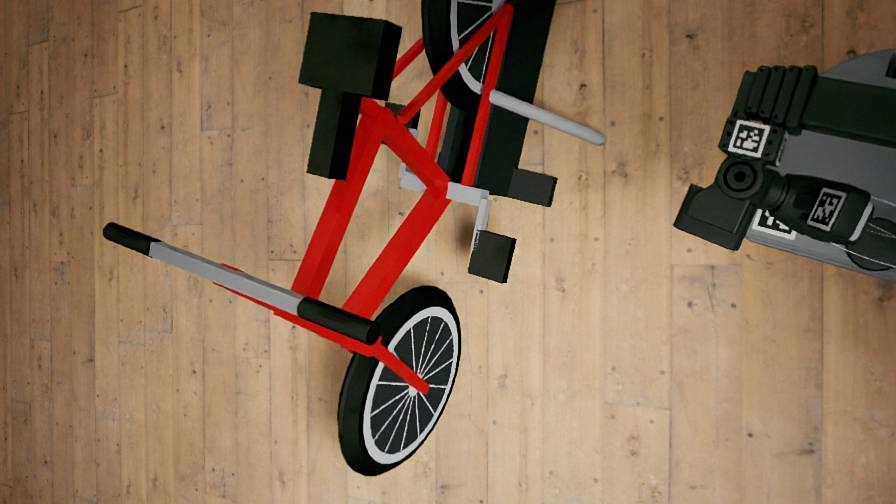

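Call:
execute_actions:
  actions:
    - {"r2":{"base":{"translate_m":0.025},"joints":{"wrist_yaw_rad":0,"head_pan_rad":-1.65}}}
  cameras: []

Call:
execute_actions:
  actions:
    - {"r2":{"joints":{"lift_m":0.07,"arm_m":0.19}}}
  cameras: ["r2_wrist_camera"]

Call:
execute_actions:
  actions:
    - {"r2":{"base":{"translate_m":-0.25},"joints":{"wrist_yaw_rad":-0.1,"lift_m":0.06}}}
  cameras: ["r2_head_camera","r2_wrist_camera"]

Scene clock: 25.27 s.
r1.base_odometry: x=+0.000 y=+0.000 heading=+2.600 (m, m, rad; r1's odometry frame)
r1.turned_by_wheels: +0.000 (rad since the last result)
r1.turned_by_imu: -0.001 (rad since the last result)
r1.base_tilt: forward=-1.7 right=+2.3 (deg)
r1.lidar_m: 3.40 2.63 2.38 1.12 0.88 0.87 0.94 1.41 2.05 2.21 3.31 3.86
r1.head_depth_mm: 3477 3752 3805 2596 1928 1542 1271 / 3691 - - 2585 1923 1527 1275 / 3972 - 3925 2585 1910 1526 1271 / - - 3886 2558 1908 1513 1265 / - - 3606 2553 1890 1520 1266 / - - 3578 2531 1884 1516 1259 / - - 3146 2519 1880 1508 1256
r1.base_status: not commanded
r1.joint_positions: lift_m=+0.250 arm_m=-0.001 wrist_yaw_rad=+3.035 wrist_pitch_rad=-0.571 wrist_roll_rad=+0.018 gripper_m=+0.037 head_pan_rad=+0.007 head_tilt_rad=-0.494
r1.joint_status: not commanded
r1.motor_effort: left_wheel=-1(2) right_wheel=+1(2) lift_m=+15(15) arm_m=+0(1) wrist_yaw_rad=-1(0) wrist_pitch_rad=+7(7) wrist_roll_rad=+0(0) gripper_m=+0(0) head_pan_rad=+0(0) head_tilt_rad=-2(2) (%)
r1.hand_pose: x=+0.0004 y=+0.0577 z=+0.2304 quat_wxyz=(+0.237, +0.694, +0.161, +0.661) (m; r1's base frame)
r1.wrist_depth_mm: 713 - - - - - - / 720 800 839 809 812 796 792 / 668 669 662 641 644 639 626 / 550 543 544 536 529 528 525 / 480 - - - 462 448 447 / - - - - 404 395 390 / - - - - 346 350 347
r2.base_odometry: x=-2.492 y=+1.679 heading=+2.450 (m, m, rad; r2's odometry frame)
r2.turned_by_wheels: +0.000 (rad since the last result)
r2.turned_by_imu: -0.001 (rad since the last result)
r2.base_tilt: forward=+3.0 right=-0.5 (deg)
r2.lidar_m: 4.66 3.45 1.88 1.58 1.57 1.78 2.93 4.16 0.69 0.59 0.71 3.47
r2.head_depth_mm: 2186 1874 1639 1322 1316 1200 1117 / 2179 1864 1639 1268 1314 1217 - / 2194 1874 1557 1238 1304 1231 - / 2189 1872 1009 1313 1340 1204 - / 2187 1880 1561 1351 1321 1207 1106 / 2204 1879 1653 1404 1324 1207 1106 / 2197 1826 960 1145 1321 1212 1105
r2.base_status: done
r2.joint_positions: lift_m=+0.339 arm_m=+0.001 wrist_yaw_rad=+0.003 wrist_pitch_rad=-0.418 wrist_roll_rad=+0.010 gripper_m=+0.000 head_pan_rad=-1.643 head_tilt_rad=-0.988
r2.joint_status: all done
r2.motor_effort: left_wheel=+2(7) right_wheel=-3(4) lift_m=+34(34) arm_m=-1(1) wrist_yaw_rad=-1(2) wrist_pitch_rad=+7(7) wrist_roll_rad=+0(0) gripper_m=-3(3) head_pan_rad=-3(25) head_tilt_rad=-8(8) (%)
r2.hand_pose: x=-0.0210 y=-0.3707 z=+0.3518 quat_wxyz=(+0.689, +0.147, -0.695, -0.147) (m; r2's base frame)
r2.wrist_depth_mm: 382 - - - - - - / 418 426 - - 428 410 450 / 442 916 470 570 451 451 469 / 485 501 463 501 481 493 519 / 548 523 642 506 535 542 650 / 540 549 558 - 575 572 578 / 474 480 486 488 494 507 509
pictures: none
No camera images: the call's "cameras" was empty. Leave "cameras" out to get every camera's image.

Scene clock: 28.57 s.
r1.base_odometry: x=+0.000 y=+0.000 heading=+2.600 (m, m, rad; r1's odometry frame)
r1.turned_by_wheels: +0.000 (rad since the last result)
r1.turned_by_imu: -0.001 (rad since the last result)
r1.base_tilt: forward=-1.7 right=+2.2 (deg)
r1.lidar_m: 3.43 2.63 2.38 1.12 0.88 0.87 0.94 1.41 2.05 2.21 3.30 3.86
r1.head_depth_mm: 3449 3726 3803 2596 1931 1532 1284 / 3648 3967 3971 2599 1920 1526 1275 / 3951 - 3917 2574 1911 1530 1273 / - - 3883 2549 1907 1521 1267 / - - 3561 2555 1894 1515 1259 / - - 3514 2515 1883 1502 1259 / - - 3165 2515 1885 1512 1256
r1.base_status: not commanded
r1.joint_positions: lift_m=+0.250 arm_m=-0.001 wrist_yaw_rad=+3.035 wrist_pitch_rad=-0.571 wrist_roll_rad=+0.018 gripper_m=+0.037 head_pan_rad=+0.007 head_tilt_rad=-0.494
r1.joint_status: not commanded
r1.motor_effort: left_wheel=-1(3) right_wheel=+2(1) lift_m=+14(15) arm_m=+0(0) wrist_yaw_rad=+0(0) wrist_pitch_rad=+7(7) wrist_roll_rad=+0(0) gripper_m=+0(0) head_pan_rad=+0(0) head_tilt_rad=-2(2) (%)
r1.hand_pose: x=+0.0004 y=+0.0577 z=+0.2304 quat_wxyz=(+0.237, +0.694, +0.161, +0.661) (m; r1's base frame)
r1.wrist_depth_mm: 706 - - - - - - / 723 790 836 820 824 804 779 / 674 666 654 653 630 633 622 / 555 539 542 535 537 523 519 / 479 - - - 469 447 451 / - - - - 407 392 390 / - - - - 342 350 346
r2.base_odometry: x=-2.492 y=+1.679 heading=+2.450 (m, m, rad; r2's odometry frame)
r2.turned_by_wheels: +0.000 (rad since the last result)
r2.turned_by_imu: -0.001 (rad since the last result)
r2.base_tilt: forward=+3.0 right=-0.4 (deg)
r2.lidar_m: 4.67 3.48 1.87 1.57 1.57 1.78 2.92 4.17 0.69 0.59 0.71 3.47
r2.head_depth_mm: 2167 1861 1640 1318 1319 1201 1106 / 2195 1868 1648 1266 1320 1201 - / 2184 1875 1560 1246 1318 1201 - / 2188 1876 1008 1307 1338 1205 - / 2191 1872 1571 1354 1324 1206 1101 / 2184 1878 1643 1406 1321 1208 1106 / 2190 1818 961 1146 1326 1204 1106
r2.base_status: not commanded
r2.joint_positions: lift_m=+0.071 arm_m=+0.190 wrist_yaw_rad=+0.001 wrist_pitch_rad=-0.418 wrist_roll_rad=+0.010 gripper_m=+0.000 head_pan_rad=-1.643 head_tilt_rad=-0.988
r2.joint_status: all done
r2.motor_effort: left_wheel=+2(2) right_wheel=-3(3) lift_m=+9(31) arm_m=+3(3) wrist_yaw_rad=-1(2) wrist_pitch_rad=+7(7) wrist_roll_rad=+0(0) gripper_m=-3(3) head_pan_rad=-3(3) head_tilt_rad=-8(8) (%)
r2.hand_pose: x=-0.0212 y=-0.5589 z=+0.0833 quat_wxyz=(+0.689, +0.147, -0.695, -0.147) (m; r2's base frame)
r2.wrist_depth_mm: 820 828 191 192 202 149 203 / 542 522 202 204 204 138 205 / 407 412 221 222 224 129 226 / 327 331 245 246 248 122 252 / 272 274 255 265 272 115 278 / 231 234 217 - 248 109 253 / 203 201 199 211 213 103 219
pictures: r2_wrist_camera
camera_calibration (this result's frames):
r2_wrist_camera: T_world_to_cam=[[-0.999328, -0.0128293, 0.0343382, -0.0344474], [-0.0354331, 0.578075, -0.815214, 0.421385], [-0.00939147, -0.815882, -0.578141, -0.243212], [0, 0, 0, 1]] pos_world=[-0.0217774, -0.442466, 0.204091]
Images, in order (width x height): r2_wrist_camera 644x364.

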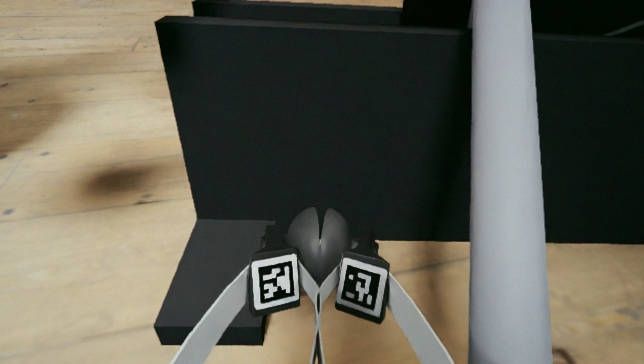

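Scene clock: 32.10 s.
r1.base_odometry: x=+0.000 y=+0.000 heading=+2.600 (m, m, rad; r1's odometry frame)
r1.turned_by_wheels: +0.000 (rad since the last result)
r1.turned_by_imu: -0.001 (rad since the last result)
r1.base_tilt: forward=-1.7 right=+2.3 (deg)
r1.lidar_m: 3.65 2.64 2.38 1.12 0.89 0.87 0.94 1.41 2.05 2.21 3.30 3.87
r1.head_depth_mm: 3451 3707 3812 2628 1942 1538 1279 / 3710 3959 3964 2595 1912 1537 1271 / 3954 - 3919 2586 1922 1518 1268 / - - 3858 2575 1905 1528 1263 / - - 3833 2546 1899 1516 1261 / - - 3623 2554 1896 1510 1257 / - - 3155 2500 1883 1511 1253
r1.base_status: not commanded
r1.joint_positions: lift_m=+0.250 arm_m=-0.001 wrist_yaw_rad=+3.035 wrist_pitch_rad=-0.571 wrist_roll_rad=+0.018 gripper_m=+0.037 head_pan_rad=+0.007 head_tilt_rad=-0.494
r1.joint_status: not commanded
r1.motor_effort: left_wheel=-2(3) right_wheel=+2(2) lift_m=+15(15) arm_m=-1(0) wrist_yaw_rad=+1(0) wrist_pitch_rad=+7(7) wrist_roll_rad=+0(0) gripper_m=-1(0) head_pan_rad=+0(0) head_tilt_rad=-3(2) (%)
r1.hand_pose: x=+0.0004 y=+0.0577 z=+0.2304 quat_wxyz=(+0.237, +0.694, +0.161, +0.661) (m; r1's base frame)
r1.wrist_depth_mm: 707 - - - - - - / 734 803 829 821 804 787 778 / 685 672 663 649 652 643 632 / 548 541 542 536 531 526 520 / 482 - - - 460 452 446 / - - - - 402 394 392 / - - - - 339 347 348
r2.base_odometry: x=-2.299 y=+1.520 heading=+2.450 (m, m, rad; r2's odometry frame)
r2.turned_by_wheels: +0.000 (rad since the last result)
r2.turned_by_imu: -0.001 (rad since the last result)
r2.base_tilt: forward=+3.0 right=-0.5 (deg)
r2.lidar_m: 4.92 3.31 1.79 1.50 1.50 1.68 2.78 3.92 0.73 0.59 0.84 0.91
r2.head_depth_mm: 2157 1866 1636 1462 1322 1195 1105 / 2179 1865 1635 1470 1322 1201 - / 2178 1870 1638 1295 1341 1205 - / 2170 1873 1646 1253 1322 1205 - / 2202 1890 1620 1225 1317 1205 1104 / 2194 1885 957 1281 1320 1203 1109 / 2193 1881 1019 1430 1328 1204 1106
r2.base_status: done
r2.joint_positions: lift_m=+0.061 arm_m=+0.190 wrist_yaw_rad=-0.052 wrist_pitch_rad=-0.417 wrist_roll_rad=+0.010 gripper_m=+0.000 head_pan_rad=-1.643 head_tilt_rad=-0.988
r2.joint_status: wrist_yaw_rad off_target (ended at -0.052, target -0.100); the others done
r2.on_its_own: wrist_yaw_rad is held at -0.054, not at your -0.100, by its stall guard, which is not easing now
r2.motor_effort: left_wheel=+2(11) right_wheel=-3(29) lift_m=+9(10) arm_m=+3(4) wrist_yaw_rad=-2(24) wrist_pitch_rad=+6(7) wrist_roll_rad=+0(0) gripper_m=-3(5) head_pan_rad=-3(4) head_tilt_rad=-7(8) (%)
r2.hand_pose: x=-0.0333 y=-0.5588 z=+0.0737 quat_wxyz=(+0.684, +0.128, -0.699, -0.165) (m; r2's base frame)
r2.wrist_depth_mm: 127 193 199 202 208 214 222 / 118 205 215 220 224 230 551 / 225 111 234 241 246 253 437 / 247 108 113 266 273 283 350 / 258 255 100 282 276 260 285 / 221 223 102 - 235 228 229 / 194 196 198 201 203 205 208
pictures: r2_head_camera (sideways: a quarter turn clockwise sets it upright), r2_wrist_camera
camera_calibration (this result's frames):
r2_head_camera: T_world_to_cam=[[0.05232, 0.85952, -0.508417, 0.679985], [0.997985, -0.0633043, -0.00432063, -0.000956284], [-0.0358986, -0.507166, -0.8611, 1.07771], [0, 0, 0, 1]] pos_world=[0.00406598, -0.0379408, 1.27373]
r2_wrist_camera: T_world_to_cam=[[-0.998573, 0.0408797, 0.03435, -0.016119], [-0.0044139, 0.577913, -0.816086, 0.414058], [-0.0532127, -0.815074, -0.576908, -0.249974], [0, 0, 0, 1]] pos_world=[-0.0275702, -0.442378, 0.194249]
Images, in order (width x height): r2_head_camera 896x504, r2_wrist_camera 644x364.

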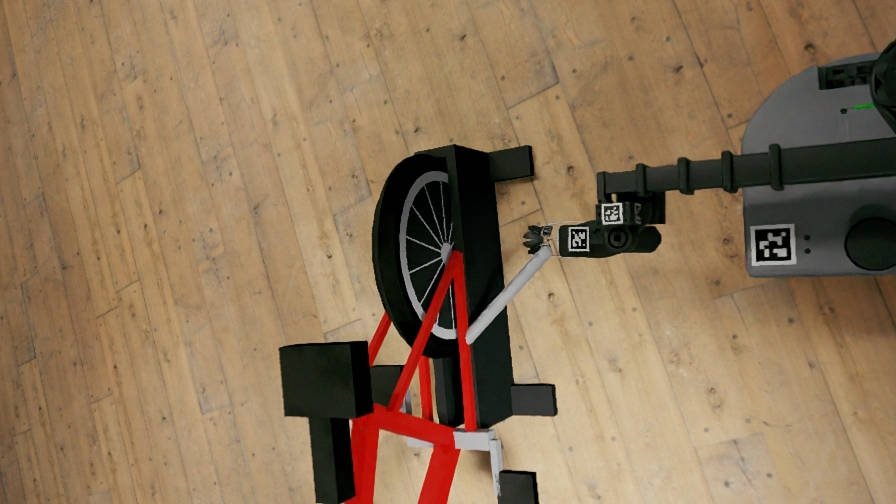

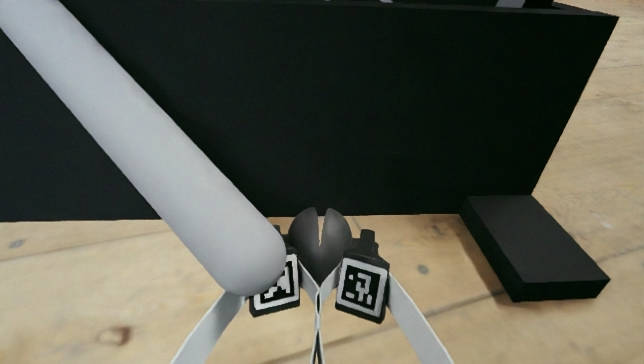

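Call:
execute_actions:
  actions:
    - {"r2":{"base":{"translate_m":0.045},"joints":{"lift_m":0.045}}}
  cameras: ["r2_wrist_camera"]

Call:
execute_actions:
  actions:
    - {"r2":{"joints":{"lift_m":0.18,"arm_m":0.205}}}
  cameras: []

Call:
execute_actions:
  actions:
    - {"r2":{"joints":{"arm_m":0.0}}}
  cameras: ["r2_head_camera","r2_wrist_camera"]

Scene clock: 33.57 s.
r1.base_odometry: x=+0.000 y=+0.000 heading=+2.600 (m, m, rad; r1's odometry frame)
r1.turned_by_wheels: +0.000 (rad since the last result)
r1.turned_by_imu: +0.000 (rad since the last result)
r1.base_tilt: forward=-1.7 right=+2.3 (deg)
r1.lidar_m: 3.61 2.64 2.39 1.12 0.88 0.87 0.94 1.41 2.05 2.21 3.30 3.87
r1.head_depth_mm: 3416 3708 3755 2620 1936 1537 1274 / 3723 3927 - 2580 1922 1537 1279 / 3972 - 3898 2584 1906 1526 1272 / - - 3852 2565 1901 1523 1263 / - - 3861 2534 1892 1518 1260 / - - 3575 2522 1878 1512 1258 / - - 3172 2493 1882 1506 1258
r1.base_status: not commanded
r1.joint_positions: lift_m=+0.250 arm_m=-0.001 wrist_yaw_rad=+3.035 wrist_pitch_rad=-0.571 wrist_roll_rad=+0.018 gripper_m=+0.037 head_pan_rad=+0.007 head_tilt_rad=-0.494
r1.joint_status: not commanded
r1.motor_effort: left_wheel=-1(2) right_wheel=+2(2) lift_m=+15(15) arm_m=+0(0) wrist_yaw_rad=-1(1) wrist_pitch_rad=+7(7) wrist_roll_rad=-1(0) gripper_m=-1(1) head_pan_rad=+0(0) head_tilt_rad=-2(2) (%)
r1.hand_pose: x=+0.0004 y=+0.0577 z=+0.2304 quat_wxyz=(+0.237, +0.694, +0.161, +0.661) (m; r1's base frame)
r1.wrist_depth_mm: 705 - - - - - - / 718 795 819 827 808 789 787 / 680 674 662 641 641 634 626 / 556 548 540 539 534 531 524 / 479 - - - 462 449 446 / - - - - 402 392 392 / - - - - 347 350 345
r2.base_odometry: x=-2.334 y=+1.548 heading=+2.450 (m, m, rad; r2's odometry frame)
r2.turned_by_wheels: +0.000 (rad since the last result)
r2.turned_by_imu: +0.000 (rad since the last result)
r2.base_tilt: forward=+3.0 right=-0.4 (deg)
r2.lidar_m: 4.85 3.31 1.80 1.51 1.51 1.70 2.81 3.96 4.13 0.59 0.81 0.90
r2.head_depth_mm: 2176 1865 1637 1471 1316 1200 1109 / 2166 1872 1647 1441 1327 1198 - / 2191 1883 1643 1272 1338 1203 - / 2182 1872 1643 1221 1333 1205 - / 2186 1876 1154 1282 1326 1204 1106 / 2182 1877 1010 1281 1326 1206 1103 / 2202 1877 1620 1426 1311 1204 1104
r2.base_status: done
r2.joint_positions: lift_m=+0.046 arm_m=+0.190 wrist_yaw_rad=-0.052 wrist_pitch_rad=-0.417 wrist_roll_rad=+0.010 gripper_m=+0.000 head_pan_rad=-1.643 head_tilt_rad=-0.988
r2.joint_status: all done
r2.on_its_own: wrist_yaw_rad is held at -0.054, not at your -0.100, by its stall guard, which is not easing now
r2.motor_effort: left_wheel=+2(6) right_wheel=-3(4) lift_m=+9(11) arm_m=+3(3) wrist_yaw_rad=-1(1) wrist_pitch_rad=+6(6) wrist_roll_rad=+0(0) gripper_m=-3(3) head_pan_rad=-2(2) head_tilt_rad=-8(8) (%)
r2.hand_pose: x=-0.0333 y=-0.5588 z=+0.0587 quat_wxyz=(+0.684, +0.128, -0.699, -0.165) (m; r2's base frame)
r2.wrist_depth_mm: 189 185 113 199 204 207 212 / 205 209 107 214 222 227 234 / 224 228 228 100 243 251 260 / 246 250 258 97 259 276 284 / 238 242 247 175 92 257 235 / 204 206 212 - 216 219 215 / 178 181 183 186 187 190 192
pictures: r2_wrist_camera
camera_calibration (this result's frames):
r2_wrist_camera: T_world_to_cam=[[-0.99857, 0.0409676, 0.0343501, -0.0155743], [-0.00436317, 0.577914, -0.816086, 0.401819], [-0.0532845, -0.815069, -0.576908, -0.258627], [0, 0, 0, 1]] pos_world=[-0.0275797, -0.442378, 0.17925]
Images, in order (width x height): r2_wrist_camera 644x364.

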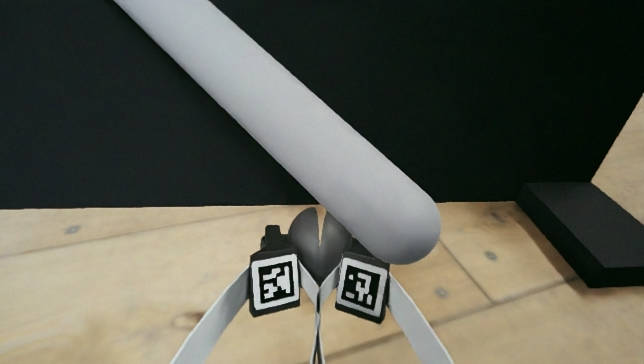

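Scene clock: 35.63 s.
r1.base_odometry: x=+0.000 y=+0.000 heading=+2.600 (m, m, rad; r1's odometry frame)
r1.turned_by_wheels: +0.000 (rad since the last result)
r1.turned_by_imu: +0.000 (rad since the last result)
r1.base_tilt: forward=-1.7 right=+2.3 (deg)
r1.lidar_m: 3.61 2.62 2.38 1.12 0.89 0.87 0.94 1.41 2.05 2.21 3.31 3.87
r1.head_depth_mm: 3456 3707 3812 2614 1930 1538 1282 / 3717 3957 3910 2586 1926 1535 1271 / 3963 - 3945 2578 1914 1527 1269 / - - 3871 2558 1900 1512 1266 / - - 3853 2566 1893 1518 1263 / - - 3605 2528 1889 1499 1257 / - - 3128 2512 1888 1507 1256
r1.base_status: not commanded
r1.joint_positions: lift_m=+0.250 arm_m=-0.001 wrist_yaw_rad=+3.035 wrist_pitch_rad=-0.571 wrist_roll_rad=+0.018 gripper_m=+0.037 head_pan_rad=+0.007 head_tilt_rad=-0.494
r1.joint_status: not commanded
r1.motor_effort: left_wheel=-2(2) right_wheel=+2(1) lift_m=+15(15) arm_m=+0(0) wrist_yaw_rad=+1(0) wrist_pitch_rad=+6(7) wrist_roll_rad=+0(0) gripper_m=+0(0) head_pan_rad=+0(0) head_tilt_rad=-2(2) (%)
r1.hand_pose: x=+0.0004 y=+0.0577 z=+0.2304 quat_wxyz=(+0.237, +0.694, +0.161, +0.661) (m; r1's base frame)
r1.wrist_depth_mm: 696 - - - - - - / 727 799 830 833 811 796 802 / 664 673 656 646 640 636 629 / 553 543 539 539 534 524 519 / 482 - - - 459 453 445 / - - - - 405 394 392 / - - - - 345 353 345
r2.base_odometry: x=-2.334 y=+1.548 heading=+2.450 (m, m, rad; r2's odometry frame)
r2.turned_by_wheels: +0.000 (rad since the last result)
r2.turned_by_imu: -0.001 (rad since the last result)
r2.base_tilt: forward=+3.0 right=-0.5 (deg)
r2.lidar_m: 4.86 3.32 1.80 1.51 1.51 1.71 2.81 3.96 0.72 0.68 0.82 0.91
r2.head_depth_mm: 2187 1868 1645 1464 1315 1198 1116 / 2164 1871 1639 1445 1317 1204 - / 2167 1877 1645 1284 1353 1207 - / 2173 1874 1640 1218 1323 1202 - / 2177 1877 1311 1244 1326 1206 1106 / 2172 1877 1009 1280 1330 1207 1103 / 2207 1888 1569 1431 1309 1207 1105
r2.base_status: not commanded
r2.joint_positions: lift_m=+0.179 arm_m=+0.205 wrist_yaw_rad=-0.057 wrist_pitch_rad=-0.419 wrist_roll_rad=+0.012 gripper_m=+0.000 head_pan_rad=-1.643 head_tilt_rad=-0.988
r2.joint_status: all done
r2.on_its_own: wrist_yaw_rad is held at -0.054, not at your -0.100, by its stall guard, which is not easing now
r2.motor_effort: left_wheel=+2(3) right_wheel=-2(6) lift_m=+34(39) arm_m=+3(4) wrist_yaw_rad=+2(9) wrist_pitch_rad=+7(21) wrist_roll_rad=-1(1) gripper_m=-2(5) head_pan_rad=-3(4) head_tilt_rad=-8(7) (%)
r2.hand_pose: x=-0.0343 y=-0.5734 z=+0.1917 quat_wxyz=(+0.683, +0.126, -0.699, -0.168) (m; r2's base frame)
r2.wrist_depth_mm: - 200 200 210 214 219 - / 227 217 218 226 234 238 969 / 215 221 232 223 254 263 722 / 241 241 248 252 260 278 515 / 255 263 269 267 288 299 446 / 287 298 301 - 329 340 387 / 308 315 319 324 327 320 337
pictures: none
No camera images: the call's "cameras" was empty. Leave "cameras" out to get every camera's image.

Scene clock: 38.37 s.
r1.base_odometry: x=+0.000 y=+0.000 heading=+2.600 (m, m, rad; r1's odometry frame)
r1.turned_by_wheels: +0.000 (rad since the last result)
r1.turned_by_imu: -0.001 (rad since the last result)
r1.base_tilt: forward=-1.7 right=+2.2 (deg)
r1.lidar_m: 3.61 2.62 2.39 1.12 0.88 0.87 0.94 1.41 2.04 2.21 3.31 3.86
r1.head_depth_mm: 3438 3697 3822 2595 1933 1537 1281 / 3711 3998 3915 2563 1919 1524 1279 / 3933 - 3945 2573 1917 1523 1271 / - - 3908 2557 1905 1514 1267 / - - 3866 2555 1907 1514 1264 / - - 3583 2521 1882 1507 1256 / - - 3114 2494 1883 1507 1254
r1.base_status: not commanded
r1.joint_positions: lift_m=+0.250 arm_m=-0.001 wrist_yaw_rad=+3.035 wrist_pitch_rad=-0.571 wrist_roll_rad=+0.018 gripper_m=+0.037 head_pan_rad=+0.007 head_tilt_rad=-0.494
r1.joint_status: not commanded
r1.motor_effort: left_wheel=-2(1) right_wheel=+2(1) lift_m=+14(15) arm_m=+0(0) wrist_yaw_rad=+0(1) wrist_pitch_rad=+7(7) wrist_roll_rad=+0(0) gripper_m=+0(1) head_pan_rad=+0(0) head_tilt_rad=-2(1) (%)
r1.hand_pose: x=+0.0004 y=+0.0577 z=+0.2304 quat_wxyz=(+0.237, +0.694, +0.161, +0.661) (m; r1's base frame)
r1.wrist_depth_mm: 706 - - - - - - / 726 796 846 820 812 793 791 / 677 662 653 646 647 635 631 / 555 546 546 542 527 533 521 / 483 - - - 465 451 446 / - - - - 403 396 390 / - - - - 345 351 351
r2.base_odometry: x=-2.334 y=+1.548 heading=+2.450 (m, m, rad; r2's odometry frame)
r2.turned_by_wheels: +0.000 (rad since the last result)
r2.turned_by_imu: -0.001 (rad since the last result)
r2.base_tilt: forward=+3.1 right=-0.4 (deg)
r2.lidar_m: 4.88 3.34 1.80 1.51 1.51 1.70 2.80 3.98 0.72 0.68 0.82 0.91
r2.head_depth_mm: 2168 1875 1637 1458 1318 1198 1114 / 2179 1868 1633 1441 1323 1200 - / 2165 1867 1645 1278 1322 1230 - / 2179 1875 1647 1222 1325 1215 - / 2183 1870 1310 1242 1327 1206 1106 / 2172 1877 1009 1275 1327 1204 1112 / 2189 1888 1577 1426 1310 1207 1106
r2.base_status: not commanded
r2.joint_positions: lift_m=+0.179 arm_m=+0.002 wrist_yaw_rad=-0.056 wrist_pitch_rad=-0.419 wrist_roll_rad=+0.012 gripper_m=+0.000 head_pan_rad=-1.643 head_tilt_rad=-0.988
r2.joint_status: all done
joint sent to its limit — the command would take r2.arm_m past its lower limit, so that joint was sent only as far as its limit.
r2.on_its_own: wrist_yaw_rad is held at -0.054, not at your -0.100, by its stall guard, which is not easing now
r2.motor_effort: left_wheel=+2(2) right_wheel=-3(3) lift_m=+34(34) arm_m=-5(5) wrist_yaw_rad=+1(2) wrist_pitch_rad=+7(7) wrist_roll_rad=-1(1) gripper_m=-3(3) head_pan_rad=-2(4) head_tilt_rad=-8(8) (%)
r2.hand_pose: x=-0.0341 y=-0.3706 z=+0.1917 quat_wxyz=(+0.683, +0.127, -0.699, -0.167) (m; r2's base frame)
r2.wrist_depth_mm: 377 441 388 394 402 - - / 441 404 408 416 436 - - / 570 428 441 446 459 671 733 / 492 460 474 488 499 554 564 / 406 420 436 466 446 449 455 / 358 363 375 - 379 384 389 / 313 315 320 327 326 332 336
pictures: r2_head_camera (sideways: a quarter turn clockwise sets it upright), r2_wrist_camera
camera_calibration (this result's frames):
r2_head_camera: T_world_to_cam=[[0.052341, 0.859602, -0.508276, 0.679801], [0.997984, -0.0633209, -0.00431915, -0.000958201], [-0.0358973, -0.507025, -0.861183, 1.07782], [0, 0, 0, 1]] pos_world=[0.00406565, -0.0379362, 1.27373]
r2_wrist_camera: T_world_to_cam=[[-0.99845, 0.0452865, 0.0323621, -0.0266404], [-0.000129475, 0.579521, -0.814957, 0.402121], [-0.0556611, -0.813698, -0.578616, -0.0277778], [0, 0, 0, 1]] pos_world=[-0.0280932, -0.254434, 0.312501]
Images, in order (width x height): r2_head_camera 896x504, r2_wrist_camera 644x364.

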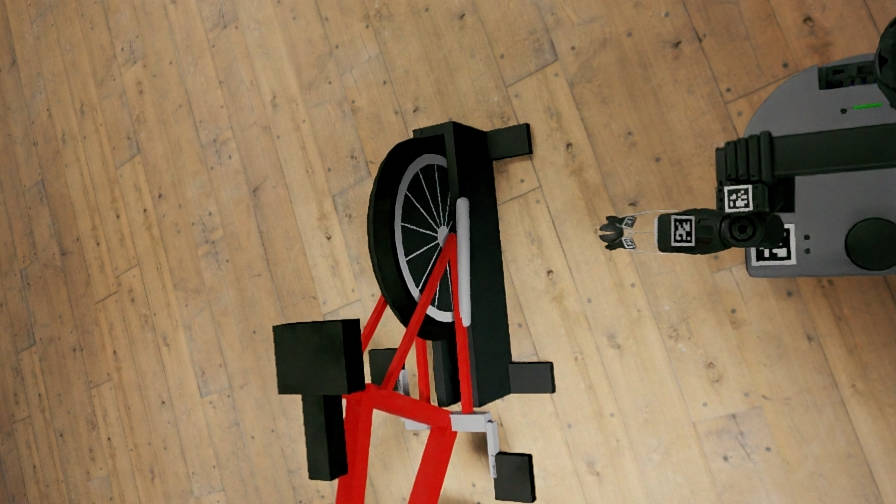

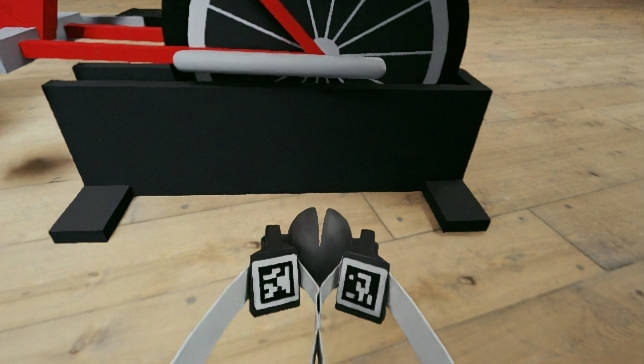

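Call:
finished_scene:
  scene: 2

The scene is finished: the task was done.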